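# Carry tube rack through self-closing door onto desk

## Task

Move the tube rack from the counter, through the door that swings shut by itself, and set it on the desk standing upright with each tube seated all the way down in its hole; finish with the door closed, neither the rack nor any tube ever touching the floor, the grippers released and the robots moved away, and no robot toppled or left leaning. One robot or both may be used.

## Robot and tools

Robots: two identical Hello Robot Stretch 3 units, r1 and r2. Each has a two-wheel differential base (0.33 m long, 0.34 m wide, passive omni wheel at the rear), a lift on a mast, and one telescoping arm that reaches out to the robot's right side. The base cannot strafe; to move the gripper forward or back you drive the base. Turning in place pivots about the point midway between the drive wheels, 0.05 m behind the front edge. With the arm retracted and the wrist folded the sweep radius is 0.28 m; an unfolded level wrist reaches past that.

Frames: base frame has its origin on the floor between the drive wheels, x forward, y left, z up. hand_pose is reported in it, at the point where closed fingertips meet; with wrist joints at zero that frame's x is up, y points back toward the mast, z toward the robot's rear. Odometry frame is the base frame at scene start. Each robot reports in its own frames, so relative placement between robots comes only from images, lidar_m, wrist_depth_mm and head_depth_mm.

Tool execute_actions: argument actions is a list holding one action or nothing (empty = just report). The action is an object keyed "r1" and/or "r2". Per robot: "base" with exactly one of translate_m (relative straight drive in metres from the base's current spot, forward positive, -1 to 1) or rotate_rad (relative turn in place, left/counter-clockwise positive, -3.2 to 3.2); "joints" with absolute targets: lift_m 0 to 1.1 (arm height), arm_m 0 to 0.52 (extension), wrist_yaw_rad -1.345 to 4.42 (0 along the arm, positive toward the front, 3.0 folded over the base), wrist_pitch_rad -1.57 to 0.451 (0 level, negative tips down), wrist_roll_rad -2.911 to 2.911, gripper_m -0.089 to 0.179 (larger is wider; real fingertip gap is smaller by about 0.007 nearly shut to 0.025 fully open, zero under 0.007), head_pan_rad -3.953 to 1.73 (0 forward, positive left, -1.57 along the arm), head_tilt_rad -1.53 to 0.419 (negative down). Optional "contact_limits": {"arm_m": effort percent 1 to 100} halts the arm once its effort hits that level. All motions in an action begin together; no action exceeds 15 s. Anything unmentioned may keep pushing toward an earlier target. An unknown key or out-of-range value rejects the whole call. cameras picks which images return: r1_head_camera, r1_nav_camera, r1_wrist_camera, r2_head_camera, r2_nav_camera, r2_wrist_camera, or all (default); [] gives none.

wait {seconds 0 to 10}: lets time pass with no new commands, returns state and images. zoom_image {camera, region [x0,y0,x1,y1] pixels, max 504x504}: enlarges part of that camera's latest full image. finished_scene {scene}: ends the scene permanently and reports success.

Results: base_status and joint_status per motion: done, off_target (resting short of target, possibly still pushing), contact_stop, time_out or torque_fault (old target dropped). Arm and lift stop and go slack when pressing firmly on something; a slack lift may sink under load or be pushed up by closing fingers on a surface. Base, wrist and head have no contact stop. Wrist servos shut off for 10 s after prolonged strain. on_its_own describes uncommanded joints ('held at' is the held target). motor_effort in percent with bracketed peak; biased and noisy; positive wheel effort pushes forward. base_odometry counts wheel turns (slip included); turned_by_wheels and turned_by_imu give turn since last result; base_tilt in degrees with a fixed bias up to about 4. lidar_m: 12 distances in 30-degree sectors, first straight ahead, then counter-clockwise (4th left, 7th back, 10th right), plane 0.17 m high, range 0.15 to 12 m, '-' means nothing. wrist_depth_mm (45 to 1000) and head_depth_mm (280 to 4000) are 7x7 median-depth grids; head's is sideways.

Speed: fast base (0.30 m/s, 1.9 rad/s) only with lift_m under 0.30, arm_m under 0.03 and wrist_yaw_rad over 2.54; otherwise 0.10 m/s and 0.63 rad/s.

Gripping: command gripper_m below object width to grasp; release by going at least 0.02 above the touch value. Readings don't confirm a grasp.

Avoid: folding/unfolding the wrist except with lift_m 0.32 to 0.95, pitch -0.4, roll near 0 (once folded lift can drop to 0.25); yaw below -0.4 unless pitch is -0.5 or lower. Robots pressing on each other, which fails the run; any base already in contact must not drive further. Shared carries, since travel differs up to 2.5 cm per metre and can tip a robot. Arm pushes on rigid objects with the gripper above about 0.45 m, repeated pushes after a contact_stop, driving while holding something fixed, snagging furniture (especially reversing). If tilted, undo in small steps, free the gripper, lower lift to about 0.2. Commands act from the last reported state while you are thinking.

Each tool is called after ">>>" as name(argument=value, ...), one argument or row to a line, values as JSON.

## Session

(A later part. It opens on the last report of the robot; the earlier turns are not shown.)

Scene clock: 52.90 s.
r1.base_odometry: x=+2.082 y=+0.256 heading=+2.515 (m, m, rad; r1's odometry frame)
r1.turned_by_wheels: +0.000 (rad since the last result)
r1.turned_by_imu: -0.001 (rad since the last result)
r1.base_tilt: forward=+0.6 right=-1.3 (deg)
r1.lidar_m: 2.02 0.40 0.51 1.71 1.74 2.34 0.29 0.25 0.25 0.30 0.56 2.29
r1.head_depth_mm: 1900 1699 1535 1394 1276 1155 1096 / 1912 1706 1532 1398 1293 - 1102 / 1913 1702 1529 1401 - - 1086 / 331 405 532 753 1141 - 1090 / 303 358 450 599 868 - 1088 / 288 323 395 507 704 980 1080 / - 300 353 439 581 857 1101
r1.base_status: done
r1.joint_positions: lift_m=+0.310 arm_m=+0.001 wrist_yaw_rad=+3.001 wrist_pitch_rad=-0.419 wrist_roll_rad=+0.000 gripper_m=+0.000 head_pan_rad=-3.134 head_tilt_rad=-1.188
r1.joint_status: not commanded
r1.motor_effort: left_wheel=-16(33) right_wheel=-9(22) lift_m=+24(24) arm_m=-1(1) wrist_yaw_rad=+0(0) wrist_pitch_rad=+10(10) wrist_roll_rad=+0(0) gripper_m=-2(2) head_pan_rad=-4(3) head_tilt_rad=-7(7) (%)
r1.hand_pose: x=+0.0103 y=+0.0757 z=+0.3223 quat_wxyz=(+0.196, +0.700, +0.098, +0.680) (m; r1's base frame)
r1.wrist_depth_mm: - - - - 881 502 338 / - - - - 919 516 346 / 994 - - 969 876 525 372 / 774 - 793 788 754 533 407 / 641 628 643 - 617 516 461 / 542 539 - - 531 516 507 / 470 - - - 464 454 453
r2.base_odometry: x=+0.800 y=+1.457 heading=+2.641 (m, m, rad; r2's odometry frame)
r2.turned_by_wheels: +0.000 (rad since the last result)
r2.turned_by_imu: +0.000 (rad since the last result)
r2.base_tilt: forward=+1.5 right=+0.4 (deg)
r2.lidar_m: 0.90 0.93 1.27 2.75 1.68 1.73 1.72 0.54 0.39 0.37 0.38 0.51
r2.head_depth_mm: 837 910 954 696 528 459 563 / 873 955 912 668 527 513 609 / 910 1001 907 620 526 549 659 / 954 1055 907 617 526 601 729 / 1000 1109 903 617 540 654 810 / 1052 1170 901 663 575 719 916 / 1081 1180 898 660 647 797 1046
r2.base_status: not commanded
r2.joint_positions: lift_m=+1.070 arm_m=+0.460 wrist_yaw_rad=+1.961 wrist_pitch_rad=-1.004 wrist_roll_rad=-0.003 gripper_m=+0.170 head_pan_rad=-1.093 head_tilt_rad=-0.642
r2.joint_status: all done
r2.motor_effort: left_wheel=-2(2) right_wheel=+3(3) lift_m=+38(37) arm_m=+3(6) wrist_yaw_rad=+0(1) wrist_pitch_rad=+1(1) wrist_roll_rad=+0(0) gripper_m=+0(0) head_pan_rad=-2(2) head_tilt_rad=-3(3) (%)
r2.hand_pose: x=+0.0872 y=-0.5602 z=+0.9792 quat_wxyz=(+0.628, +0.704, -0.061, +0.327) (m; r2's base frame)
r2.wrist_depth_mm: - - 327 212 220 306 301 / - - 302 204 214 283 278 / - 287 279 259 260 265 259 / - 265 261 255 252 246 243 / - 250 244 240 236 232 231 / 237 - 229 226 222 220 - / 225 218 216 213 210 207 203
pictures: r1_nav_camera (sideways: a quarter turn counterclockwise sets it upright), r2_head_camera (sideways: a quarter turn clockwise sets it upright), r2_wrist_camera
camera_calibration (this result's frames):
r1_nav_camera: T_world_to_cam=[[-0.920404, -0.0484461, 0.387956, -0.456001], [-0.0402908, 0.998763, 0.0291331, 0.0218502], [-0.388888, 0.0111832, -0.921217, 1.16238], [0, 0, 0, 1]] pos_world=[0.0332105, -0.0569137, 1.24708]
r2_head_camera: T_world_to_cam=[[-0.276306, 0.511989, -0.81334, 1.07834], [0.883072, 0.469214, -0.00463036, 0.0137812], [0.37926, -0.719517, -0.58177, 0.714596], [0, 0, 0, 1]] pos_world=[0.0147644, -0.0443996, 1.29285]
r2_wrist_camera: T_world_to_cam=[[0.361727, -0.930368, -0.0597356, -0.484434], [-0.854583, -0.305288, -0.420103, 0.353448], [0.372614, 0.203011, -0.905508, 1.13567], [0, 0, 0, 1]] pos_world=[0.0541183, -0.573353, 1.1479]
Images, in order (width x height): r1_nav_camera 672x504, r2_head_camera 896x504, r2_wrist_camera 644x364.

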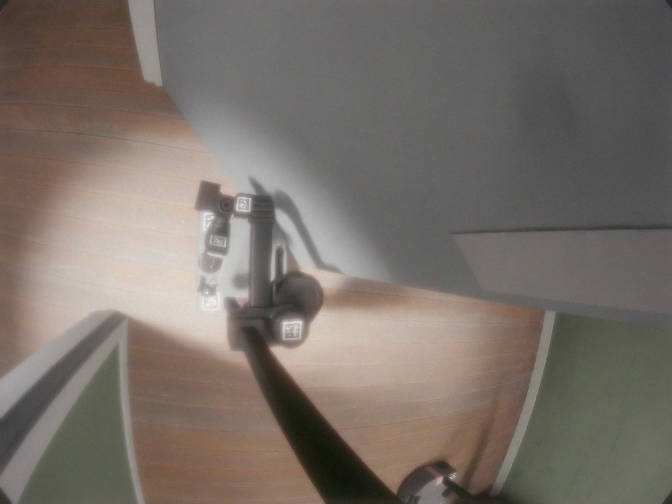

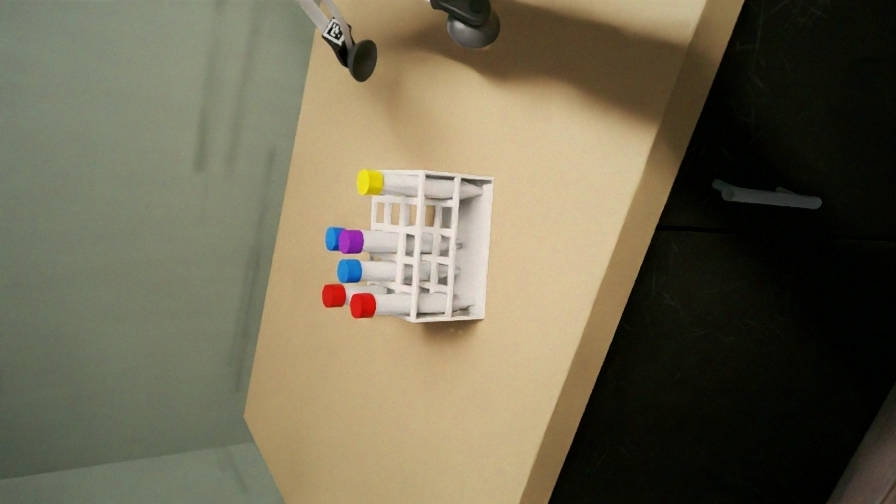

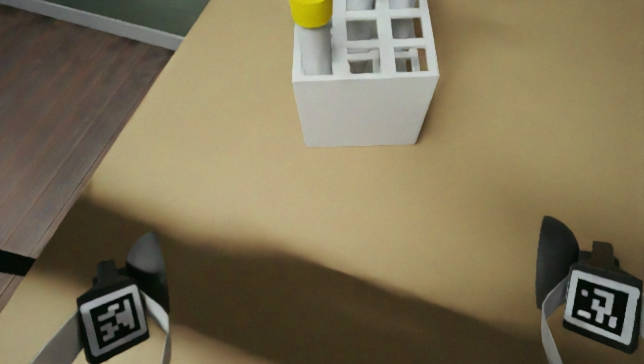

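>>> execute_actions(
  actions=[
    {"r1":{"base":{"rotate_rad":0.5}},"r2":{"base":{"translate_m":0.115},"joints":{"arm_m":0.435,"lift_m":1.06,"gripper_m":0.179,"head_pan_rad":-1.35}}},
  ],
  cameras=["r2_wrist_camera"],
)

>>> execute_actions(
  actions=[
    {"r1":{"base":{"translate_m":-0.15}},"r2":{"base":{"translate_m":0.05},"joints":{"arm_m":0.414}}},
  ],
  cameras=["r2_head_camera","r2_wrist_camera"],
)

Scene clock: 62.97 s.
r1.base_odometry: x=+2.082 y=+0.256 heading=+3.014 (m, m, rad; r1's odometry frame)
r1.turned_by_wheels: +0.499 (rad since the last result)
r1.turned_by_imu: +0.493 (rad since the last result)
r1.base_tilt: forward=+0.5 right=-1.3 (deg)
r1.lidar_m: 0.40 0.49 1.71 1.77 1.83 0.32 0.27 0.27 0.31 0.54 2.30 2.02
r1.head_depth_mm: 304 374 517 1396 1279 1156 1099 / 299 359 476 715 1292 - 1097 / 295 347 452 652 - - 1089 / 290 334 431 608 897 - 1087 / - 322 411 569 885 - 1091 / - 311 393 535 838 1195 1082 / - 304 377 505 768 1174 1104
r1.base_status: done
r1.joint_positions: lift_m=+0.310 arm_m=+0.001 wrist_yaw_rad=+3.001 wrist_pitch_rad=-0.419 wrist_roll_rad=+0.000 gripper_m=+0.000 head_pan_rad=-3.134 head_tilt_rad=-1.188
r1.joint_status: not commanded
r1.on_its_own: left_wheel is at rest, and its effort (-33) is outside its rest range (-18 to +18)
r1.motor_effort: left_wheel=-33(39) right_wheel=-3(3) lift_m=+25(25) arm_m=-1(1) wrist_yaw_rad=+0(0) wrist_pitch_rad=+9(10) wrist_roll_rad=+0(0) gripper_m=-3(3) head_pan_rad=-4(4) head_tilt_rad=-7(7) (%)
r1.hand_pose: x=+0.0103 y=+0.0757 z=+0.3223 quat_wxyz=(+0.196, +0.700, +0.098, +0.680) (m; r1's base frame)
r1.wrist_depth_mm: - - - - - - 911 / - - - - - - 815 / - - 990 - 944 949 743 / 789 - 784 769 761 738 673 / 657 645 656 - 620 612 590 / 533 536 - - 540 531 511 / 471 - - - 470 453 455
r2.base_odometry: x=+0.700 y=+1.512 heading=+2.641 (m, m, rad; r2's odometry frame)
r2.turned_by_wheels: +0.000 (rad since the last result)
r2.turned_by_imu: -0.001 (rad since the last result)
r2.base_tilt: forward=+1.4 right=+0.4 (deg)
r2.lidar_m: 0.78 0.81 1.11 2.75 1.76 1.82 1.84 0.53 0.38 0.37 0.38 0.51
r2.head_depth_mm: - - 893 669 528 472 595 / 830 909 827 667 527 479 617 / 854 925 908 598 526 527 641 / 870 963 954 595 525 549 668 / 889 985 903 554 524 568 697 / 906 1007 900 662 523 588 728 / 925 1027 896 661 522 611 762
r2.base_status: done
r2.joint_positions: lift_m=+1.060 arm_m=+0.435 wrist_yaw_rad=+1.961 wrist_pitch_rad=-1.004 wrist_roll_rad=-0.003 gripper_m=+0.179 head_pan_rad=-1.343 head_tilt_rad=-0.642
r2.joint_status: all done
r2.motor_effort: left_wheel=-1(3) right_wheel=+3(10) lift_m=+17(33) arm_m=-3(5) wrist_yaw_rad=-1(1) wrist_pitch_rad=+1(1) wrist_roll_rad=+1(1) gripper_m=+0(51) head_pan_rad=-2(18) head_tilt_rad=-2(3) (%)
r2.hand_pose: x=+0.0871 y=-0.5359 z=+0.9700 quat_wxyz=(+0.628, +0.704, -0.061, +0.327) (m; r2's base frame)
r2.wrist_depth_mm: - - 311 302 289 295 287 / - - 288 135 173 273 267 / - - 265 167 150 254 250 / - 257 248 165 194 238 233 / - 240 106 155 193 223 222 / 230 222 217 152 203 211 - / - 209 208 205 202 199 193
pictures: r2_wrist_camera
camera_calibration (this result's frames):
r2_wrist_camera: T_world_to_cam=[[0.361716, -0.930373, -0.059732, -0.462317], [-0.854655, -0.305318, -0.419935, 0.356832], [0.372459, 0.202948, -0.905586, 1.12251], [0, 0, 0, 1]] pos_world=[0.054108, -0.54899, 1.13876]
Images, in order (width x height): r2_wrist_camera 644x364.

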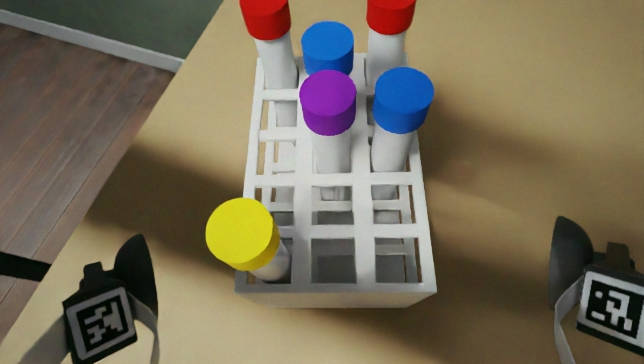

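Scene clock: 65.40 s.
r1.base_odometry: x=+2.230 y=+0.237 heading=+3.014 (m, m, rad; r1's odometry frame)
r1.turned_by_wheels: +0.000 (rad since the last result)
r1.turned_by_imu: +0.000 (rad since the last result)
r1.base_tilt: forward=+0.6 right=-1.3 (deg)
r1.lidar_m: 0.55 0.68 1.77 1.83 2.23 0.36 0.27 0.27 0.28 0.40 2.19 2.15
r1.head_depth_mm: 367 1695 1522 1395 1277 1157 1098 / 325 409 1468 1391 1294 - 1098 / 306 378 501 736 - - 1084 / 298 354 456 642 950 - 1088 / 289 331 418 571 860 - 1092 / - 311 387 513 761 1155 1080 / - 300 359 465 662 1144 1105
r1.base_status: done
r1.joint_positions: lift_m=+0.310 arm_m=+0.001 wrist_yaw_rad=+3.001 wrist_pitch_rad=-0.419 wrist_roll_rad=+0.000 gripper_m=+0.000 head_pan_rad=-3.134 head_tilt_rad=-1.188
r1.joint_status: not commanded
r1.motor_effort: left_wheel=-17(34) right_wheel=-8(16) lift_m=+24(24) arm_m=-1(1) wrist_yaw_rad=+0(0) wrist_pitch_rad=+10(10) wrist_roll_rad=+0(0) gripper_m=-3(3) head_pan_rad=-3(3) head_tilt_rad=-8(7) (%)
r1.hand_pose: x=+0.0103 y=+0.0757 z=+0.3223 quat_wxyz=(+0.196, +0.700, +0.098, +0.680) (m; r1's base frame)
r1.wrist_depth_mm: - - - - - - - / - - - - - - - / 975 - 998 975 992 981 866 / 779 - 748 774 784 763 754 / 658 642 650 - 616 612 623 / 544 538 - - 525 524 518 / 468 - - - 460 457 446
r2.base_odometry: x=+0.656 y=+1.536 heading=+2.641 (m, m, rad; r2's odometry frame)
r2.turned_by_wheels: +0.000 (rad since the last result)
r2.turned_by_imu: +0.000 (rad since the last result)
r2.base_tilt: forward=+1.4 right=+0.4 (deg)
r2.lidar_m: 0.73 0.76 1.04 2.75 1.83 1.82 1.89 0.53 0.38 0.37 0.38 0.51
r2.head_depth_mm: - - 872 670 528 472 593 / 828 903 826 643 528 477 606 / 854 922 886 570 526 529 644 / 869 963 905 546 526 546 665 / 889 983 904 639 525 565 695 / 907 1005 899 661 524 586 726 / 925 1030 898 662 522 608 761
r2.base_status: done
r2.joint_positions: lift_m=+1.060 arm_m=+0.414 wrist_yaw_rad=+1.961 wrist_pitch_rad=-1.004 wrist_roll_rad=-0.003 gripper_m=+0.179 head_pan_rad=-1.343 head_tilt_rad=-0.642
r2.joint_status: all done
r2.motor_effort: left_wheel=-1(4) right_wheel=+3(11) lift_m=+17(17) arm_m=-4(3) wrist_yaw_rad=-1(1) wrist_pitch_rad=+1(1) wrist_roll_rad=+0(0) gripper_m=+1(0) head_pan_rad=-2(2) head_tilt_rad=-2(3) (%)
r2.hand_pose: x=+0.0871 y=-0.5149 z=+0.9700 quat_wxyz=(+0.628, +0.704, -0.061, +0.327) (m; r2's base frame)
r2.wrist_depth_mm: - - 324 308 301 294 288 / - - 290 283 276 273 267 / - - 262 262 142 254 251 / - 261 249 114 170 238 233 / - 240 232 105 103 223 223 / - 223 219 140 138 211 - / - 210 205 169 196 199 194
pictures: r2_head_camera (sideways: a quarter turn clockwise sets it upright), r2_wrist_camera
camera_calibration (this result's frames):
r2_head_camera: T_world_to_cam=[[-0.141203, 0.564393, -0.81334, 1.07752], [0.971641, 0.236417, -0.00463036, 0.013241], [0.189674, -0.790928, -0.58177, 0.715753], [0, 0, 0, 1]] pos_world=[0.00352275, -0.0451636, 1.29285]
r2_wrist_camera: T_world_to_cam=[[0.361714, -0.930374, -0.0597311, -0.442784], [-0.854675, -0.305326, -0.41989, 0.363183], [0.372417, 0.202931, -0.905607, 1.11826], [0, 0, 0, 1]] pos_world=[0.0541052, -0.527995, 1.13875]
Images, in order (width x height): r2_head_camera 896x504, r2_wrist_camera 644x364.

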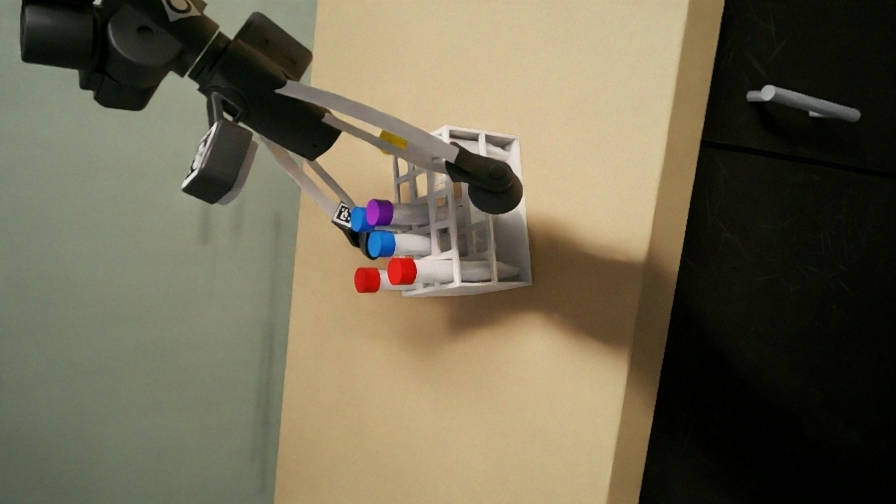

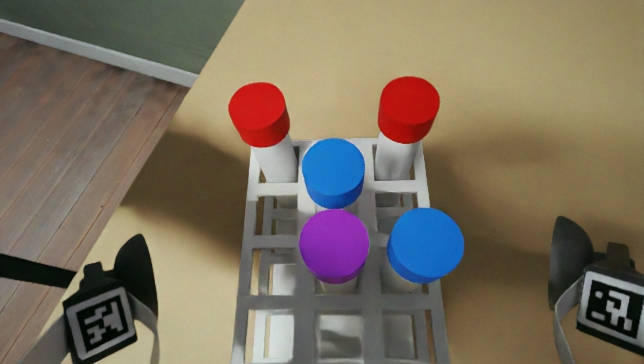

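>>> execute_actions(
  actions=[
    {"r1":{"base":{"translate_m":-0.07}},"r2":{"base":{"translate_m":0.008},"joints":{"arm_m":0.405,"gripper_m":0.13}}},
  ],
  cameras=[],
)

>>> execute_actions(
  actions=[
    {"r1":{"base":{"translate_m":-0.08}},"r2":{"joints":{"gripper_m":0.035}}},
  ],
  cameras=["r2_head_camera","r2_wrist_camera"],
)

>>> execute_actions(
  actions=[
    {"r1":{"base":{"rotate_rad":0.45}},"r2":{"joints":{"lift_m":1.09}}},
  ],
  cameras=["r2_head_camera","r2_wrist_camera","r1_nav_camera"],
)

Scene clock: 73.97 s.
r1.base_odometry: x=+2.300 y=+0.228 heading=+3.014 (m, m, rad; r1's odometry frame)
r1.turned_by_wheels: +0.000 (rad since the last result)
r1.turned_by_imu: +0.000 (rad since the last result)
r1.base_tilt: forward=+0.6 right=-1.3 (deg)
r1.lidar_m: 0.62 0.77 1.80 1.82 2.17 2.13 0.28 0.26 0.27 0.36 2.12 2.21
r1.head_depth_mm: 1903 1703 1534 1392 1282 1157 1098 / 364 1674 1535 1397 1298 - 1097 / 321 399 532 1344 - - 1088 / 302 365 473 666 980 - 1090 / 293 337 426 575 858 - 1089 / - 313 387 508 738 1112 1078 / - 299 355 454 630 1025 1103
r1.base_status: done
r1.joint_positions: lift_m=+0.310 arm_m=+0.001 wrist_yaw_rad=+3.001 wrist_pitch_rad=-0.419 wrist_roll_rad=+0.000 gripper_m=+0.000 head_pan_rad=-3.134 head_tilt_rad=-1.188
r1.joint_status: not commanded
r1.motor_effort: left_wheel=-16(29) right_wheel=-6(14) lift_m=+25(24) arm_m=-1(1) wrist_yaw_rad=+0(0) wrist_pitch_rad=+10(10) wrist_roll_rad=+0(0) gripper_m=-2(2) head_pan_rad=-4(3) head_tilt_rad=-8(8) (%)
r1.hand_pose: x=+0.0103 y=+0.0757 z=+0.3223 quat_wxyz=(+0.196, +0.700, +0.098, +0.680) (m; r1's base frame)
r1.wrist_depth_mm: - - - - - - - / - - - - - - - / - - - 974 960 978 945 / 790 - 799 772 785 733 742 / 648 641 648 - 622 623 612 / 543 532 - - 521 523 511 / 471 - - - 466 455 454
r2.base_odometry: x=+0.649 y=+1.540 heading=+2.641 (m, m, rad; r2's odometry frame)
r2.turned_by_wheels: +0.000 (rad since the last result)
r2.turned_by_imu: +0.000 (rad since the last result)
r2.base_tilt: forward=+1.4 right=+0.4 (deg)
r2.lidar_m: 0.72 0.75 1.02 2.75 1.81 1.95 1.89 0.53 0.38 0.37 0.38 0.51
r2.head_depth_mm: - - 871 670 528 471 592 / 832 911 825 622 527 476 606 / 853 923 908 555 527 529 638 / 871 964 907 550 526 546 666 / 886 985 903 664 524 565 693 / 905 1005 899 663 523 585 726 / 926 1030 899 661 523 607 761
r2.base_status: done
r2.joint_positions: lift_m=+1.060 arm_m=+0.405 wrist_yaw_rad=+1.961 wrist_pitch_rad=-1.004 wrist_roll_rad=-0.003 gripper_m=+0.130 head_pan_rad=-1.343 head_tilt_rad=-0.642
r2.joint_status: all done
r2.motor_effort: left_wheel=-1(3) right_wheel=+2(9) lift_m=+17(16) arm_m=-3(5) wrist_yaw_rad=+0(1) wrist_pitch_rad=+1(1) wrist_roll_rad=+0(1) gripper_m=+0(98) head_pan_rad=-2(2) head_tilt_rad=-2(2) (%)
r2.hand_pose: x=+0.0871 y=-0.5059 z=+0.9700 quat_wxyz=(+0.628, +0.704, -0.061, +0.327) (m; r2's base frame)
r2.wrist_depth_mm: - - 996 309 299 295 290 / - - 293 284 279 272 269 / - - 265 260 118 254 249 / - - 248 137 155 238 233 / - 241 234 150 153 224 219 / - 226 215 100 98 95 207 / - 208 205 137 134 198 195
pictures: none
No camera images: the call's "cameras" was empty. Leave "cameras" out to get every camera's image.

Scene clock: 75.77 s.
r1.base_odometry: x=+2.379 y=+0.218 heading=+3.014 (m, m, rad; r1's odometry frame)
r1.turned_by_wheels: +0.000 (rad since the last result)
r1.turned_by_imu: +0.000 (rad since the last result)
r1.base_tilt: forward=+0.6 right=-1.4 (deg)
r1.lidar_m: 0.70 0.87 1.84 1.81 2.10 2.07 0.28 0.26 0.26 0.33 0.69 2.28
r1.head_depth_mm: 1910 1706 1530 1392 1278 1156 1101 / 1912 1697 1531 1397 1298 - 1096 / 1814 1676 1511 1395 - - 1087 / 313 383 496 698 1046 - 1090 / 297 347 437 587 865 - 1090 / - 319 391 506 720 1027 1078 / - 299 354 446 602 926 1097
r1.base_status: done
r1.joint_positions: lift_m=+0.310 arm_m=+0.001 wrist_yaw_rad=+3.001 wrist_pitch_rad=-0.419 wrist_roll_rad=+0.000 gripper_m=+0.000 head_pan_rad=-3.134 head_tilt_rad=-1.188
r1.joint_status: not commanded
r1.motor_effort: left_wheel=-15(26) right_wheel=-6(12) lift_m=+24(25) arm_m=-1(1) wrist_yaw_rad=-1(0) wrist_pitch_rad=+10(10) wrist_roll_rad=+0(0) gripper_m=-3(2) head_pan_rad=-4(3) head_tilt_rad=-7(7) (%)
r1.hand_pose: x=+0.0103 y=+0.0757 z=+0.3223 quat_wxyz=(+0.196, +0.700, +0.098, +0.680) (m; r1's base frame)
r1.wrist_depth_mm: - - - - - - - / - - - - - - - / - - 952 - 962 953 971 / 775 - 790 780 770 766 741 / 644 639 648 - 623 620 616 / 536 546 - - 534 530 531 / 465 - - - 447 457 454
r2.base_odometry: x=+0.649 y=+1.540 heading=+2.641 (m, m, rad; r2's odometry frame)
r2.turned_by_wheels: +0.000 (rad since the last result)
r2.turned_by_imu: +0.000 (rad since the last result)
r2.base_tilt: forward=+1.4 right=+0.4 (deg)
r2.lidar_m: 0.72 0.75 1.03 2.75 1.80 1.96 1.89 0.53 0.38 0.37 0.38 0.51
r2.head_depth_mm: - - 869 669 528 471 592 / 831 912 825 621 527 476 606 / 852 922 934 549 526 528 638 / 869 961 904 547 526 545 664 / 889 983 903 663 524 565 693 / 906 1006 902 662 523 586 725 / 924 1029 899 660 523 607 758
r2.base_status: not commanded
r2.joint_positions: lift_m=+1.060 arm_m=+0.405 wrist_yaw_rad=+1.961 wrist_pitch_rad=-1.008 wrist_roll_rad=-0.003 gripper_m=+0.036 head_pan_rad=-1.343 head_tilt_rad=-0.642
r2.joint_status: all done
r2.motor_effort: left_wheel=-2(2) right_wheel=+2(2) lift_m=+17(17) arm_m=-3(4) wrist_yaw_rad=+0(1) wrist_pitch_rad=+2(2) wrist_roll_rad=+0(0) gripper_m=-20(99) head_pan_rad=-1(1) head_tilt_rad=-3(3) (%)
r2.hand_pose: x=+0.0863 y=-0.5062 z=+0.9696 quat_wxyz=(+0.629, +0.704, -0.060, +0.325) (m; r2's base frame)
r2.wrist_depth_mm: - - 999 305 300 293 287 / - - 289 282 278 270 266 / - - 262 260 117 252 248 / - - 246 123 156 237 232 / - 239 232 125 147 224 218 / - 224 144 96 94 209 207 / - 211 186 134 132 197 196
pictures: r2_head_camera (sideways: a quarter turn clockwise sets it upright), r2_wrist_camera
camera_calibration (this result's frames):
r2_head_camera: T_world_to_cam=[[-0.141197, 0.564394, -0.81334, 1.07752], [0.971643, 0.236408, -0.00463036, 0.013241], [0.189667, -0.79093, -0.58177, 0.715753], [0, 0, 0, 1]] pos_world=[0.00352234, -0.0451636, 1.29285]
r2_wrist_camera: T_world_to_cam=[[0.361503, -0.93046, -0.0596566, -0.434548], [-0.856147, -0.305931, -0.416436, 0.361418], [0.369226, 0.201618, -0.907206, 1.11754], [0, 0, 0, 1]] pos_world=[0.053892, -0.519077, 1.13843]
Images, in order (width x height): r2_head_camera 896x504, r2_wrist_camera 644x364.

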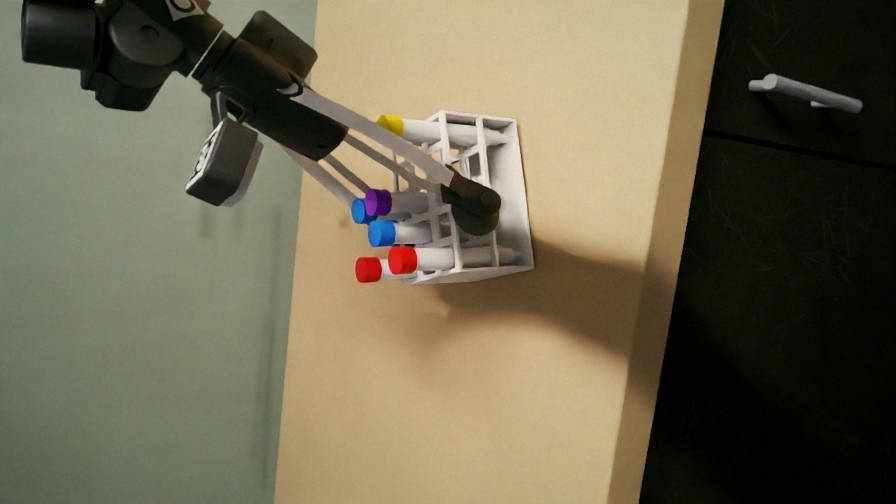

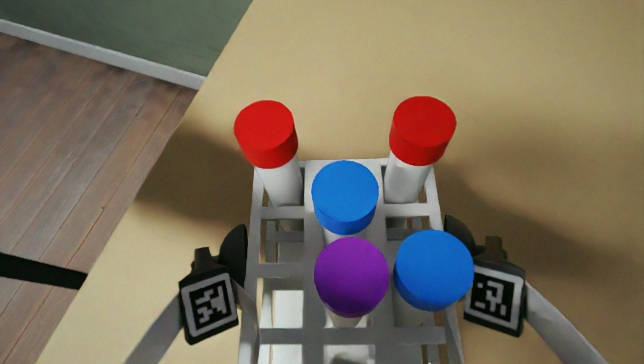

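Scene clock: 77.47 s.
r1.base_odometry: x=+2.379 y=+0.218 heading=-2.820 (m, m, rad; r1's odometry frame)
r1.turned_by_wheels: +0.450 (rad since the last result)
r1.turned_by_imu: +0.445 (rad since the last result)
r1.base_tilt: forward=+0.6 right=-1.3 (deg)
r1.lidar_m: 0.80 1.84 1.80 2.14 2.09 0.31 0.27 0.28 0.32 0.59 2.28 0.70
r1.head_depth_mm: 300 364 487 1392 1279 1157 1098 / 297 352 465 682 1295 - 1100 / 293 342 445 640 - - 1086 / 289 331 428 604 894 - 1089 / - 321 411 571 894 - 1089 / - 312 396 542 859 1200 1081 / - 306 382 515 793 1177 1104
r1.base_status: done
r1.joint_positions: lift_m=+0.310 arm_m=+0.001 wrist_yaw_rad=+3.001 wrist_pitch_rad=-0.419 wrist_roll_rad=+0.000 gripper_m=+0.000 head_pan_rad=-3.134 head_tilt_rad=-1.188
r1.joint_status: not commanded
r1.on_its_own: left_wheel is at rest, and its effort (-25) is outside its rest range (-18 to +18)
r1.motor_effort: left_wheel=-25(34) right_wheel=-2(5) lift_m=+25(25) arm_m=-1(1) wrist_yaw_rad=+0(0) wrist_pitch_rad=+10(10) wrist_roll_rad=+0(0) gripper_m=-3(3) head_pan_rad=-3(4) head_tilt_rad=-7(7) (%)
r1.hand_pose: x=+0.0103 y=+0.0757 z=+0.3223 quat_wxyz=(+0.196, +0.700, +0.098, +0.680) (m; r1's base frame)
r1.wrist_depth_mm: - - - - - - - / - - - - - - - / - - - 975 943 961 918 / 781 - 793 755 751 741 727 / 634 631 638 - 616 620 611 / 546 550 - - 532 537 526 / 473 - - - 460 457 463
r2.base_odometry: x=+0.649 y=+1.540 heading=+2.641 (m, m, rad; r2's odometry frame)
r2.turned_by_wheels: +0.000 (rad since the last result)
r2.turned_by_imu: +0.000 (rad since the last result)
r2.base_tilt: forward=+1.5 right=+0.4 (deg)
r2.lidar_m: 0.72 0.75 1.02 2.74 1.83 1.97 1.90 0.53 0.38 0.37 0.38 0.51
r2.head_depth_mm: - - 913 670 528 471 593 / 835 890 827 599 527 477 606 / 853 962 866 572 527 528 639 / 872 961 905 541 525 547 665 / 887 985 903 664 524 565 694 / 906 1008 900 662 522 584 726 / 926 1033 901 661 522 607 760
r2.base_status: not commanded
r2.joint_positions: lift_m=+1.090 arm_m=+0.405 wrist_yaw_rad=+1.961 wrist_pitch_rad=-1.008 wrist_roll_rad=-0.003 gripper_m=+0.036 head_pan_rad=-1.343 head_tilt_rad=-0.642
r2.joint_status: all done
r2.motor_effort: left_wheel=-1(2) right_wheel=+3(2) lift_m=+38(39) arm_m=-3(4) wrist_yaw_rad=-1(0) wrist_pitch_rad=+2(3) wrist_roll_rad=+0(0) gripper_m=-20(20) head_pan_rad=-3(2) head_tilt_rad=-3(3) (%)
r2.hand_pose: x=+0.0862 y=-0.5062 z=+0.9986 quat_wxyz=(+0.629, +0.704, -0.059, +0.325) (m; r2's base frame)
r2.wrist_depth_mm: - - - 344 336 331 325 / - - - 319 313 307 302 / - - 298 293 117 287 281 / - - 280 136 156 268 261 / - - 262 134 148 252 247 / - 253 144 96 94 237 234 / - 239 200 133 131 223 221
pictures: r1_nav_camera (sideways: a quarter turn counterclockwise sets it upright), r2_head_camera (sideways: a quarter turn clockwise sets it upright), r2_wrist_camera
camera_calibration (this result's frames):
r1_nav_camera: T_world_to_cam=[[-0.920404, -0.0484461, 0.387956, -0.456001], [-0.0402909, 0.998763, 0.0291331, 0.0218502], [-0.388888, 0.0111832, -0.921217, 1.16238], [0, 0, 0, 1]] pos_world=[0.0332105, -0.0569137, 1.24708]
r2_head_camera: T_world_to_cam=[[-0.141197, 0.564394, -0.81334, 1.07752], [0.971643, 0.236408, -0.00463036, 0.013241], [0.189667, -0.79093, -0.58177, 0.715753], [0, 0, 0, 1]] pos_world=[0.00352232, -0.0451636, 1.29285]
r2_wrist_camera: T_world_to_cam=[[0.361479, -0.93047, -0.059648, -0.432828], [-0.856316, -0.306001, -0.416037, 0.373012], [0.368857, 0.201466, -0.907389, 1.14409], [0, 0, 0, 1]] pos_world=[0.0538673, -0.519087, 1.16751]
Images, in order (width x height): r1_nav_camera 672x504, r2_head_camera 896x504, r2_wrist_camera 644x364.

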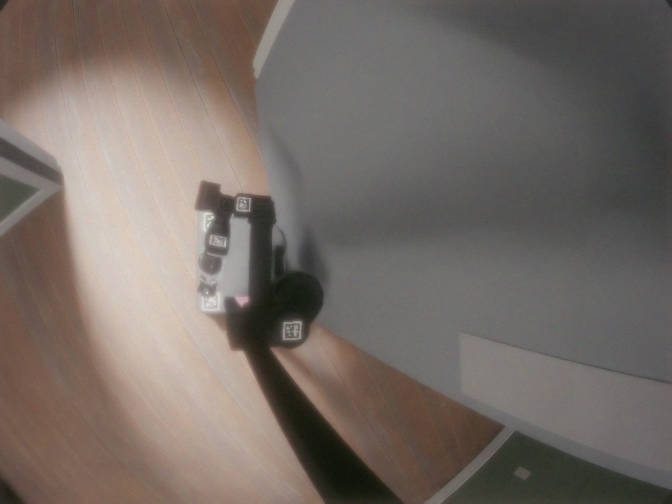

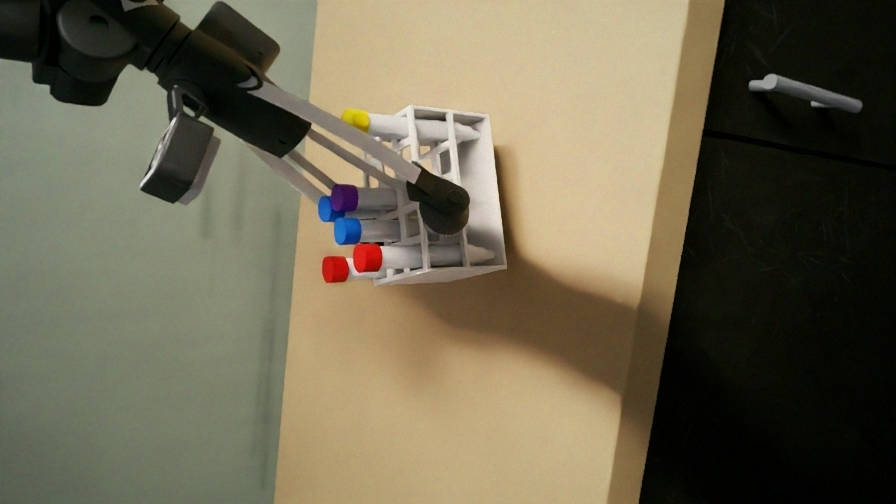

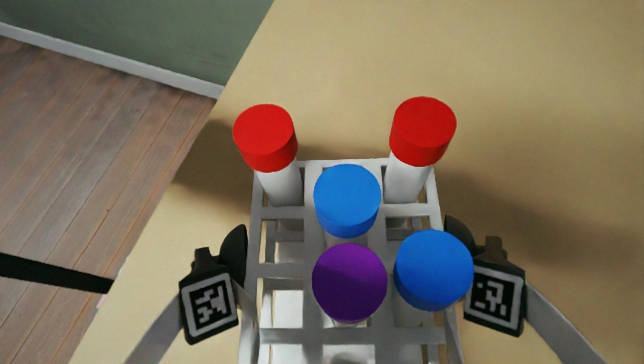

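>>> execute_actions(
  actions=[
    {"r2":{"base":{"rotate_rad":-0.695},"joints":{"arm_m":0.3}}},
  ],
  cameras=["r2_wrist_camera"],
)

>>> execute_actions(
  actions=[
    {"r1":{"base":{"translate_m":-0.33}},"r2":{"base":{"translate_m":-1.0},"joints":{"arm_m":0.1,"head_pan_rad":-3.14,"head_tilt_rad":-0.9}}},
  ],
  cameras=["r2_wrist_camera","r2_nav_camera","r1_nav_camera"],
)

Scene clock: 84.43 s.
r1.base_odometry: x=+2.379 y=+0.218 heading=-2.820 (m, m, rad; r1's odometry frame)
r1.turned_by_wheels: +0.000 (rad since the last result)
r1.turned_by_imu: +0.000 (rad since the last result)
r1.base_tilt: forward=+0.5 right=-1.4 (deg)
r1.lidar_m: 0.80 1.84 1.89 1.88 2.09 0.31 0.27 0.28 0.32 0.59 2.28 0.70
r1.head_depth_mm: 301 364 487 1390 1275 1155 1100 / 297 352 465 682 1296 - 1100 / 293 342 445 639 - - 1089 / 289 331 427 602 891 - 1089 / - 321 411 570 895 - 1090 / - 312 396 541 858 1196 1079 / - 306 381 515 793 1175 1101
r1.base_status: not commanded
r1.joint_positions: lift_m=+0.310 arm_m=+0.001 wrist_yaw_rad=+3.001 wrist_pitch_rad=-0.419 wrist_roll_rad=+0.000 gripper_m=+0.000 head_pan_rad=-3.134 head_tilt_rad=-1.188
r1.joint_status: not commanded
r1.on_its_own: left_wheel is at rest, and its effort (-25) is outside its rest range (-18 to +18)
r1.motor_effort: left_wheel=-25(25) right_wheel=-2(2) lift_m=+24(24) arm_m=-1(1) wrist_yaw_rad=+0(1) wrist_pitch_rad=+9(10) wrist_roll_rad=+0(0) gripper_m=-3(3) head_pan_rad=-4(3) head_tilt_rad=-7(7) (%)
r1.hand_pose: x=+0.0103 y=+0.0757 z=+0.3223 quat_wxyz=(+0.196, +0.700, +0.098, +0.680) (m; r1's base frame)
r1.wrist_depth_mm: - - - - - - - / - - - - - - - / - - 991 - - 949 936 / 790 - 772 790 764 741 734 / 641 642 647 - 635 611 606 / 543 539 - - 524 521 526 / 472 - - - 463 451 454
r2.base_odometry: x=+0.649 y=+1.540 heading=+1.946 (m, m, rad; r2's odometry frame)
r2.turned_by_wheels: -0.695 (rad since the last result)
r2.turned_by_imu: -0.694 (rad since the last result)
r2.base_tilt: forward=+1.5 right=+0.4 (deg)
r2.lidar_m: 0.44 0.72 0.72 0.88 1.73 1.92 1.84 1.90 0.66 0.41 0.36 0.37
r2.head_depth_mm: - - 829 669 710 895 1208 / 1051 1180 - 644 640 785 1021 / 1012 1102 957 502 506 700 882 / 966 1062 907 443 478 630 772 / 919 1011 903 616 505 574 689 / 878 965 900 662 524 521 616 / 842 921 898 661 523 467 572
r2.base_status: done
r2.joint_positions: lift_m=+1.090 arm_m=+0.300 wrist_yaw_rad=+1.961 wrist_pitch_rad=-1.010 wrist_roll_rad=-0.003 gripper_m=+0.036 head_pan_rad=-1.343 head_tilt_rad=-0.642
r2.joint_status: all done
r2.motor_effort: left_wheel=+1(6) right_wheel=-2(10) lift_m=+38(38) arm_m=-3(4) wrist_yaw_rad=-1(0) wrist_pitch_rad=+3(3) wrist_roll_rad=+0(0) gripper_m=-20(20) head_pan_rad=-2(2) head_tilt_rad=-3(3) (%)
r2.hand_pose: x=+0.0858 y=-0.4014 z=+0.9984 quat_wxyz=(+0.629, +0.704, -0.059, +0.325) (m; r2's base frame)
r2.wrist_depth_mm: 933 998 - 346 338 331 323 / - - - 320 312 308 300 / - - - 294 117 286 280 / - - - 123 157 268 263 / - - - 125 146 253 248 / - - 144 96 94 236 235 / - - 135 133 132 223 222
pictures: r2_wrist_camera
camera_calibration (this result's frames):
r2_wrist_camera: T_world_to_cam=[[0.361358, -0.93052, -0.0596095, -0.335194], [-0.85712, -0.306325, -0.414138, 0.402651], [0.367104, 0.200745, -0.90826, 1.12365], [0, 0, 0, 1]] pos_world=[0.0537499, -0.414129, 1.16734]
Images, in order (width x height): r2_wrist_camera 644x364.

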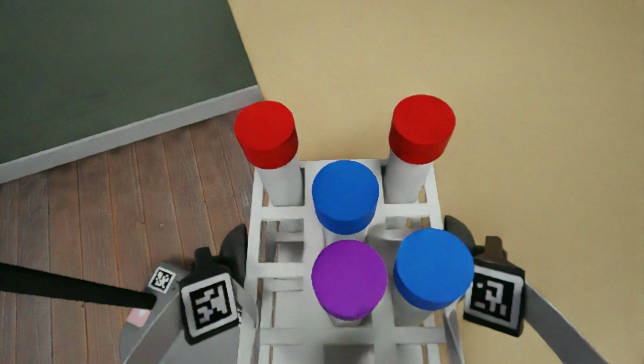

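Scene clock: 95.67 s.
r1.base_odometry: x=+2.692 y=+0.322 heading=-2.820 (m, m, rad; r1's odometry frame)
r1.turned_by_wheels: +0.000 (rad since the last result)
r1.turned_by_imu: +0.000 (rad since the last result)
r1.base_tilt: forward=+0.6 right=-1.3 (deg)
r1.lidar_m: 1.01 2.12 1.02 1.98 1.93 1.46 0.28 0.26 0.26 0.33 0.69 1.01
r1.head_depth_mm: 1505 1702 1533 1398 1281 1157 1097 / 1396 1649 1534 1396 1291 - 1097 / 1270 1589 1530 1388 - - 1086 / 313 383 495 697 1042 - 1091 / 298 347 437 587 861 - 1093 / - 317 391 506 718 1029 1079 / - 298 354 446 602 928 1100
r1.base_status: done
r1.joint_positions: lift_m=+0.310 arm_m=+0.001 wrist_yaw_rad=+3.001 wrist_pitch_rad=-0.419 wrist_roll_rad=+0.000 gripper_m=+0.000 head_pan_rad=-3.134 head_tilt_rad=-1.188
r1.joint_status: not commanded
r1.motor_effort: left_wheel=-10(28) right_wheel=-3(13) lift_m=+25(24) arm_m=-1(1) wrist_yaw_rad=-1(1) wrist_pitch_rad=+10(9) wrist_roll_rad=+0(0) gripper_m=-3(3) head_pan_rad=-4(3) head_tilt_rad=-7(7) (%)
r1.hand_pose: x=+0.0103 y=+0.0757 z=+0.3223 quat_wxyz=(+0.196, +0.700, +0.098, +0.680) (m; r1's base frame)
r1.wrist_depth_mm: - - - - - - - / - - - - - 883 - / - - 968 984 953 914 915 / 818 - 781 757 770 763 755 / 656 641 651 - 625 618 630 / 551 545 - - 539 521 515 / 474 - - - 457 458 462
r2.base_odometry: x=+1.016 y=+0.610 heading=+1.946 (m, m, rad; r2's odometry frame)
r2.turned_by_wheels: +0.000 (rad since the last result)
r2.turned_by_imu: -0.002 (rad since the last result)
r2.base_tilt: forward=+1.4 right=+0.5 (deg)
r2.lidar_m: 1.24 1.49 1.50 1.82 2.11 1.08 1.56 1.13 1.14 1.38 1.03 1.03
r2.head_depth_mm: 1348 1506 1701 1595 1471 1292 1149 / 1448 1630 1864 1706 1474 1289 1146 / 1668 1872 1987 1711 1466 1287 1168 / 2964 2506 2018 1700 1461 1284 1183 / 3197 2510 2024 1699 1466 1280 1176 / 3141 2507 2025 1697 1465 1282 1141 / 3118 2502 2020 1591 1464 1284 1144
r2.base_status: done
r2.joint_positions: lift_m=+1.090 arm_m=+0.100 wrist_yaw_rad=+1.961 wrist_pitch_rad=-1.010 wrist_roll_rad=-0.003 gripper_m=+0.036 head_pan_rad=-3.133 head_tilt_rad=-0.889
r2.joint_status: all done
r2.motor_effort: left_wheel=+2(3) right_wheel=-2(9) lift_m=+38(38) arm_m=-3(2) wrist_yaw_rad=-1(0) wrist_pitch_rad=+3(3) wrist_roll_rad=+1(0) gripper_m=-19(20) head_pan_rad=-2(30) head_tilt_rad=-4(17) (%)
r2.hand_pose: x=+0.0858 y=-0.2014 z=+0.9984 quat_wxyz=(+0.629, +0.704, -0.059, +0.325) (m; r2's base frame)
r2.wrist_depth_mm: - - - - - - 882 / - - - - - - 893 / - - - - 117 - 959 / - - - 135 157 - - / - - - 133 146 - - / - - 144 96 94 - - / - - 135 133 132 - -
pictures: r1_nav_camera (sideways: a quarter turn counterclockwise sets it upright), r2_nav_camera (sideways: a quarter turn counterclockwise sets it upright), r2_wrist_camera
camera_calibration (this result's frames):
r1_nav_camera: T_world_to_cam=[[-0.920404, -0.0484459, 0.387956, -0.456001], [-0.0402906, 0.998763, 0.0291331, 0.0218502], [-0.388888, 0.0111832, -0.921217, 1.16238], [0, 0, 0, 1]] pos_world=[0.0332105, -0.0569137, 1.24708]
r2_nav_camera: T_world_to_cam=[[-0.756136, 0.00647178, 0.654382, -0.80274], [0.00396645, 0.999978, -0.00530647, 0.0583858], [-0.654402, -0.00141684, -0.756145, 0.946938], [0, 0, 0, 1]] pos_world=[0.0124657, -0.0518477, 1.24163]
r2_wrist_camera: T_world_to_cam=[[0.361358, -0.93052, -0.0596096, -0.149097], [-0.85712, -0.306324, -0.414138, 0.463914], [0.367104, 0.200745, -0.90826, 1.0835], [0, 0, 0, 1]] pos_world=[0.05375, -0.214136, 1.16734]
Images, in order (width x height): r1_nav_camera 672x504, r2_nav_camera 672x504, r2_wrist_camera 644x364.

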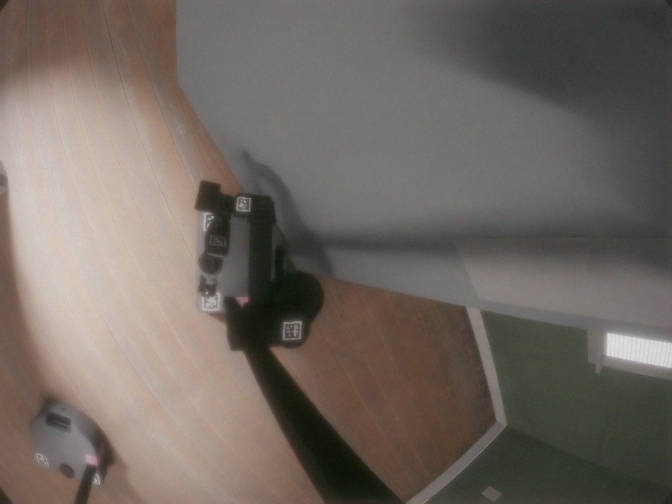

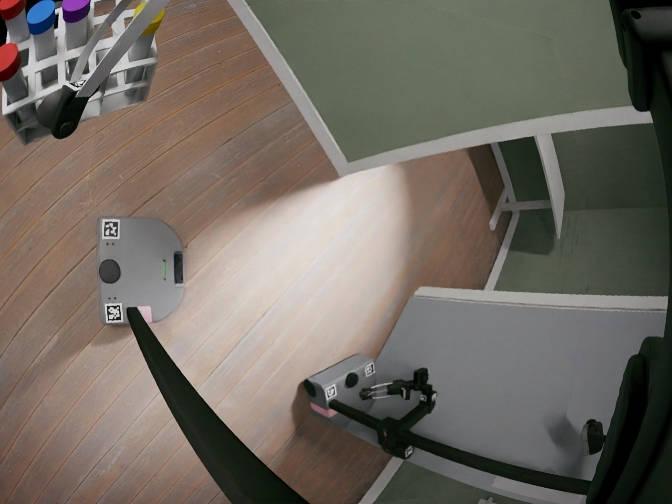

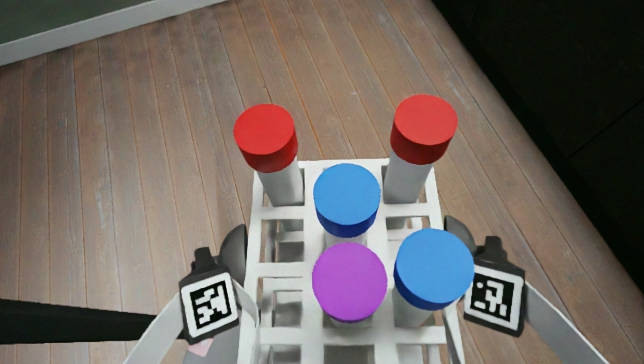

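>>> execute_actions(
  actions=[
    {"r1":{"joints":{"head_pan_rad":-0.6,"head_tilt_rad":-1.0}},"r2":{"base":{"translate_m":-0.97},"joints":{"lift_m":0.95,"arm_m":0.01,"wrist_yaw_rad":1.7}}},
  ],
  cameras=[],
)

>>> execute_actions(
  actions=[
    {"r2":{"base":{"rotate_rad":0.4}}},
  ],
  cameras=["r1_nav_camera"],
)

>>> execute_actions(
  actions=[
    {"r2":{"base":{"translate_m":-0.75},"joints":{"head_tilt_rad":-0.5}}},
  ],
  cameras=["r1_nav_camera","r2_wrist_camera","r2_head_camera"],
)

Scene clock: 111.77 s.
r1.base_odometry: x=+2.692 y=+0.322 heading=-2.820 (m, m, rad; r1's odometry frame)
r1.turned_by_wheels: +0.000 (rad since the last result)
r1.turned_by_imu: +0.001 (rad since the last result)
r1.base_tilt: forward=+0.6 right=-1.4 (deg)
r1.lidar_m: 0.41 2.12 2.20 1.97 1.92 1.46 0.28 0.26 0.26 0.33 0.69 0.41
r1.head_depth_mm: 2500 2158 1812 1567 1373 1187 1008 / 2523 2164 1822 1571 1376 1228 1141 / 2674 2165 1806 1569 1371 1227 1123 / 2672 2173 1827 1569 1309 1207 1105 / 2693 2174 1822 1565 1204 1167 1106 / 2435 2105 1307 636 1165 1171 1105 / 323 401 493 1536 1380 1227 1107
r1.base_status: not commanded
r1.joint_positions: lift_m=+0.310 arm_m=+0.001 wrist_yaw_rad=+3.001 wrist_pitch_rad=-0.419 wrist_roll_rad=+0.000 gripper_m=+0.000 head_pan_rad=-0.607 head_tilt_rad=-1.001
r1.joint_status: all done
r1.motor_effort: left_wheel=-10(10) right_wheel=-3(3) lift_m=+24(24) arm_m=-1(1) wrist_yaw_rad=+0(0) wrist_pitch_rad=+10(9) wrist_roll_rad=+0(0) gripper_m=-3(2) head_pan_rad=+5(56) head_tilt_rad=+2(26) (%)
r1.hand_pose: x=+0.0103 y=+0.0757 z=+0.3223 quat_wxyz=(+0.196, +0.700, +0.098, +0.680) (m; r1's base frame)
r1.wrist_depth_mm: - - - - - - - / - - - - - - - / - - 991 986 977 968 945 / 783 - 773 776 771 736 739 / 660 629 648 - 627 613 611 / 545 541 - - 528 518 514 / 477 - - - 460 464 449
r2.base_odometry: x=+1.371 y=-0.292 heading=+1.947 (m, m, rad; r2's odometry frame)
r2.turned_by_wheels: +0.000 (rad since the last result)
r2.turned_by_imu: -0.003 (rad since the last result)
r2.base_tilt: forward=+1.4 right=+0.3 (deg)
r2.lidar_m: 2.01 2.24 2.25 0.53 0.66 0.66 0.81 2.08 0.46 0.45 0.91 1.69
r2.head_depth_mm: 671 717 - - - - 1149 / 1684 1317 - - - - 1145 / 1898 2069 - - - - 1166 / 2106 2342 - - - - 1184 / 2399 2495 2026 1765 - - 1180 / 2538 2423 2019 1760 - - 1143 / 2470 2499 2021 1764 - - 1143
r2.base_status: done
r2.joint_positions: lift_m=+0.950 arm_m=+0.010 wrist_yaw_rad=+1.702 wrist_pitch_rad=-1.010 wrist_roll_rad=-0.003 gripper_m=+0.036 head_pan_rad=-3.133 head_tilt_rad=-0.889
r2.joint_status: all done
r2.motor_effort: left_wheel=+1(3) right_wheel=-2(8) lift_m=+18(36) arm_m=-3(3) wrist_yaw_rad=-2(3) wrist_pitch_rad=+3(3) wrist_roll_rad=+0(1) gripper_m=-20(20) head_pan_rad=-2(2) head_tilt_rad=-4(4) (%)
r2.hand_pose: x=+0.0934 y=-0.1404 z=+0.8592 quat_wxyz=(+0.666, +0.690, -0.149, +0.241) (m; r2's base frame)
r2.wrist_depth_mm: - - - - - - - / - - - - - - - / - - - - 117 - - / - - - 135 156 - - / - - - 111 146 - - / 892 - 144 96 94 971 969 / 844 974 164 133 131 897 790
pictures: none
No camera images: the call's "cameras" was empty. Leave "cameras" out to get every camera's image.

Scene clock: 113.37 s.
r1.base_odometry: x=+2.692 y=+0.322 heading=-2.820 (m, m, rad; r1's odometry frame)
r1.turned_by_wheels: +0.000 (rad since the last result)
r1.turned_by_imu: +0.000 (rad since the last result)
r1.base_tilt: forward=+0.6 right=-1.4 (deg)
r1.lidar_m: 0.53 2.11 2.19 1.98 1.93 1.46 0.28 0.26 0.26 0.33 0.69 0.45
r1.head_depth_mm: 2501 2176 1810 1574 1376 1191 1011 / 2502 2161 1809 1560 1373 1226 1143 / 2669 2156 1814 1560 1376 1227 1124 / 2662 2155 1829 1569 1329 1227 1106 / 2673 2171 1830 1504 1146 1190 1104 / 2437 464 549 1478 1204 1206 1107 / 380 1001 1296 1540 1335 1229 1107
r1.base_status: not commanded
r1.joint_positions: lift_m=+0.310 arm_m=+0.001 wrist_yaw_rad=+3.001 wrist_pitch_rad=-0.419 wrist_roll_rad=+0.000 gripper_m=+0.000 head_pan_rad=-0.607 head_tilt_rad=-1.001
r1.joint_status: not commanded
r1.motor_effort: left_wheel=-10(10) right_wheel=-2(3) lift_m=+25(25) arm_m=-1(1) wrist_yaw_rad=+0(0) wrist_pitch_rad=+10(10) wrist_roll_rad=+0(0) gripper_m=-3(3) head_pan_rad=+6(5) head_tilt_rad=+2(1) (%)
r1.hand_pose: x=+0.0103 y=+0.0757 z=+0.3223 quat_wxyz=(+0.196, +0.700, +0.098, +0.680) (m; r1's base frame)
r1.wrist_depth_mm: - - - - - - - / - - - - - - - / - - 977 - 970 987 943 / 795 - 763 769 746 761 744 / 643 648 651 - 627 615 614 / 556 542 - - 528 535 513 / 467 - - - 458 458 452
r2.base_odometry: x=+1.371 y=-0.292 heading=+2.346 (m, m, rad; r2's odometry frame)
r2.turned_by_wheels: +0.400 (rad since the last result)
r2.turned_by_imu: +0.399 (rad since the last result)
r2.base_tilt: forward=+1.4 right=+0.4 (deg)
r2.lidar_m: 2.24 2.24 0.52 0.67 0.66 0.71 2.35 0.55 0.45 0.72 1.69 1.87
r2.head_depth_mm: 2351 2473 - - - - 1151 / 2523 2702 - - - - 1149 / 2539 2711 - - - - 1163 / 2470 2600 - - - - 1181 / 2381 2521 2039 1763 - - 1185 / 2310 2493 2024 1774 - - 1141 / 2256 2419 2019 1760 - - 1123
r2.base_status: done
r2.joint_positions: lift_m=+0.950 arm_m=+0.010 wrist_yaw_rad=+1.702 wrist_pitch_rad=-1.010 wrist_roll_rad=-0.003 gripper_m=+0.036 head_pan_rad=-3.133 head_tilt_rad=-0.889
r2.joint_status: not commanded
r2.motor_effort: left_wheel=-1(5) right_wheel=+3(7) lift_m=+18(18) arm_m=-3(3) wrist_yaw_rad=-1(1) wrist_pitch_rad=+3(3) wrist_roll_rad=+1(1) gripper_m=-20(20) head_pan_rad=-2(2) head_tilt_rad=-4(4) (%)
r2.hand_pose: x=+0.0934 y=-0.1403 z=+0.8592 quat_wxyz=(+0.666, +0.690, -0.149, +0.241) (m; r2's base frame)
r2.wrist_depth_mm: - - - - - - - / - - - - - - - / - - - - 117 - - / - - - 135 155 - - / 938 1000 - 130 146 - - / 893 - 144 96 94 973 947 / 947 992 163 133 132 915 918
pictures: r1_nav_camera (sideways: a quarter turn counterclockwise sets it upright)
camera_calibration (this result's frames):
r1_nav_camera: T_world_to_cam=[[0.707601, -0.441396, 0.551788, -0.679338], [-0.548253, -0.835595, 0.0346442, 0.0177661], [0.44578, -0.327034, -0.833264, 1.043], [0, 0, 0, 1]] pos_world=[0.0254936, 0.0560838, 1.24333]
Images, in order (width x height): r1_nav_camera 672x504.

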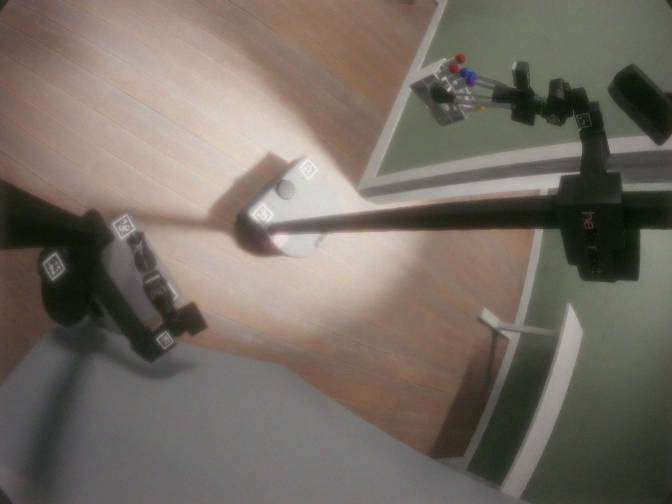

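Scene clock: 121.83 s.
r1.base_odometry: x=+2.692 y=+0.322 heading=-2.820 (m, m, rad; r1's odometry frame)
r1.turned_by_wheels: +0.000 (rad since the last result)
r1.turned_by_imu: +0.001 (rad since the last result)
r1.base_tilt: forward=+0.5 right=-1.3 (deg)
r1.lidar_m: 1.01 2.12 2.19 1.98 1.92 1.46 0.28 0.26 0.26 0.33 0.69 1.01
r1.head_depth_mm: 2479 2116 1739 1529 1377 1194 1010 / 2507 2167 1578 1497 1377 1228 1141 / 982 2163 1819 1539 1374 1223 1122 / 2585 2170 1829 1560 1371 1226 1106 / 2669 2169 1814 1569 1378 1226 1107 / 2684 2108 1363 1508 1377 1229 1101 / 922 1038 1297 1532 1378 1231 1109
r1.base_status: not commanded
r1.joint_positions: lift_m=+0.310 arm_m=+0.001 wrist_yaw_rad=+3.001 wrist_pitch_rad=-0.419 wrist_roll_rad=+0.000 gripper_m=+0.000 head_pan_rad=-0.607 head_tilt_rad=-1.001
r1.joint_status: not commanded
r1.motor_effort: left_wheel=-10(10) right_wheel=-2(2) lift_m=+24(24) arm_m=-1(1) wrist_yaw_rad=+0(0) wrist_pitch_rad=+9(9) wrist_roll_rad=+0(0) gripper_m=-3(3) head_pan_rad=+5(5) head_tilt_rad=+2(2) (%)
r1.hand_pose: x=+0.0103 y=+0.0757 z=+0.3223 quat_wxyz=(+0.196, +0.700, +0.098, +0.680) (m; r1's base frame)
r1.wrist_depth_mm: - - - - - - - / - - - - - - - / - - 980 967 975 947 918 / 779 - 757 772 726 754 755 / 646 638 637 - 626 610 612 / 549 544 - - 524 518 523 / 465 - - - 457 459 450
r2.base_odometry: x=+1.896 y=-0.828 heading=+2.346 (m, m, rad; r2's odometry frame)
r2.turned_by_wheels: +0.000 (rad since the last result)
r2.turned_by_imu: -0.002 (rad since the last result)
r2.base_tilt: forward=+1.5 right=+0.4 (deg)
r2.lidar_m: 2.95 1.01 0.51 0.49 1.26 1.43 1.64 1.40 2.04 2.50 0.53 0.54
r2.head_depth_mm: 1797 1933 2035 1508 - - - / 1732 1900 1966 1459 - - - / 1680 1835 1924 1411 - - - / 1635 1772 1851 1400 2202 - - / 1581 1712 1813 1329 2082 1639 1449 / 1538 1674 1762 1315 2073 1649 1447 / 1498 1612 1699 1250 1997 1635 1445
r2.base_status: done
r2.joint_positions: lift_m=+0.950 arm_m=+0.010 wrist_yaw_rad=+1.702 wrist_pitch_rad=-1.010 wrist_roll_rad=-0.003 gripper_m=+0.036 head_pan_rad=-3.133 head_tilt_rad=-0.507
r2.joint_status: all done
r2.motor_effort: left_wheel=-1(6) right_wheel=+3(5) lift_m=+18(18) arm_m=-3(4) wrist_yaw_rad=-1(1) wrist_pitch_rad=+3(3) wrist_roll_rad=+1(0) gripper_m=-19(19) head_pan_rad=-2(2) head_tilt_rad=+3(19) (%)
r2.hand_pose: x=+0.0934 y=-0.1403 z=+0.8592 quat_wxyz=(+0.666, +0.690, -0.149, +0.241) (m; r2's base frame)
r2.wrist_depth_mm: 963 - - - - - 369 / 907 - - - - 553 407 / 828 - - - 116 573 519 / 763 - - 135 154 713 811 / 759 - - 132 146 - - / 787 - 145 96 94 970 962 / 988 987 163 133 132 921 902
pictures: r1_nav_camera (sideways: a quarter turn counterclockwise sets it upright), r2_head_camera (sideways: a quarter turn clockwise sets it upright), r2_wrist_camera
camera_calibration (this result's frames):
r1_nav_camera: T_world_to_cam=[[0.707603, -0.441393, 0.551788, -0.679338], [-0.54825, -0.835597, 0.0346442, 0.0177661], [0.445781, -0.327032, -0.833264, 1.043], [0, 0, 0, 1]] pos_world=[0.0254934, 0.0560839, 1.24333]
r2_head_camera: T_world_to_cam=[[0.46682, 0.0139715, -0.884242, 1.16626], [0.0184851, -0.999811, -0.00603868, 0.0208896], [-0.884159, -0.0135263, -0.46699, 0.572965], [0, 0, 0, 1]] pos_world=[-0.0382287, 0.0123414, 1.29895]
r2_wrist_camera: T_world_to_cam=[[0.11087, -0.992046, -0.059609, -0.088553], [-0.906995, -0.0764808, -0.414139, 0.46848], [0.406286, 0.0999807, -0.90826, 0.924248], [0, 0, 0, 1]] pos_world=[0.0592182, -0.144426, 1.02819]
Images, in order (width x height): r1_nav_camera 672x504, r2_head_camera 896x504, r2_wrist_camera 644x364.

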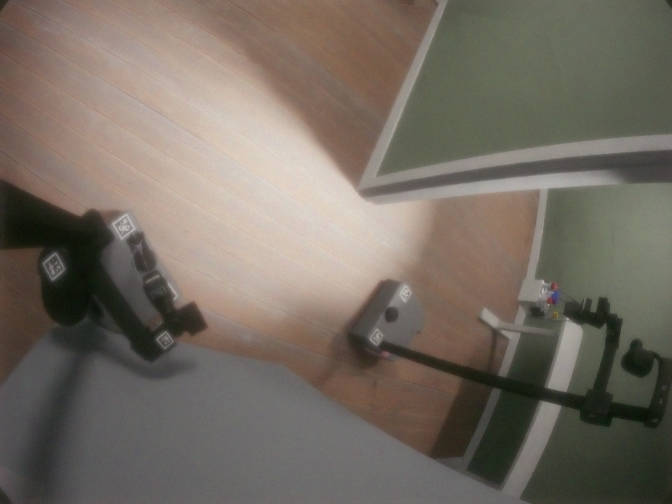

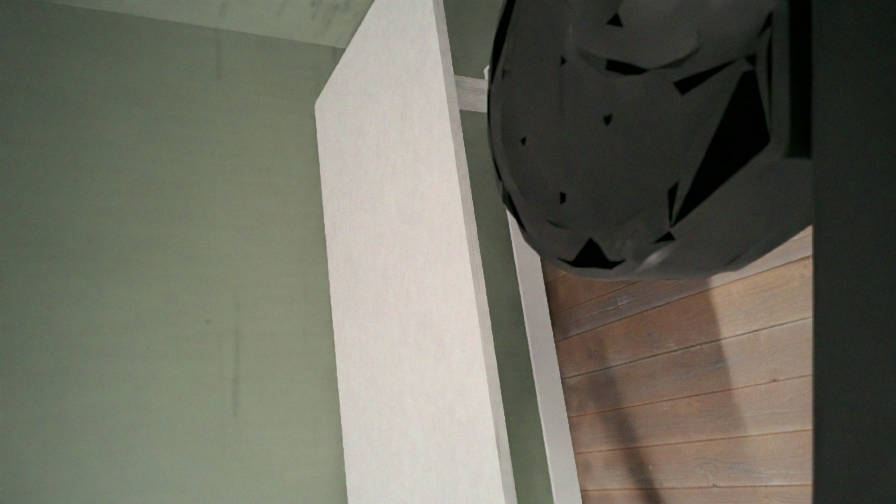

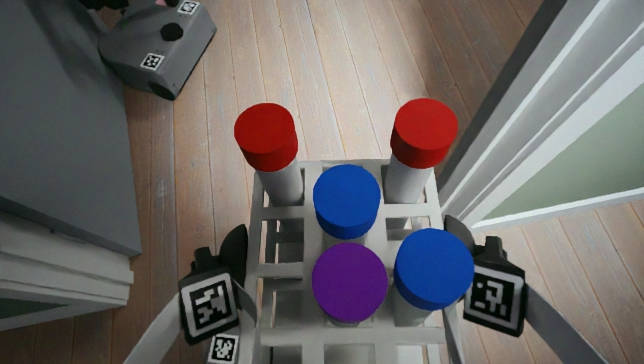

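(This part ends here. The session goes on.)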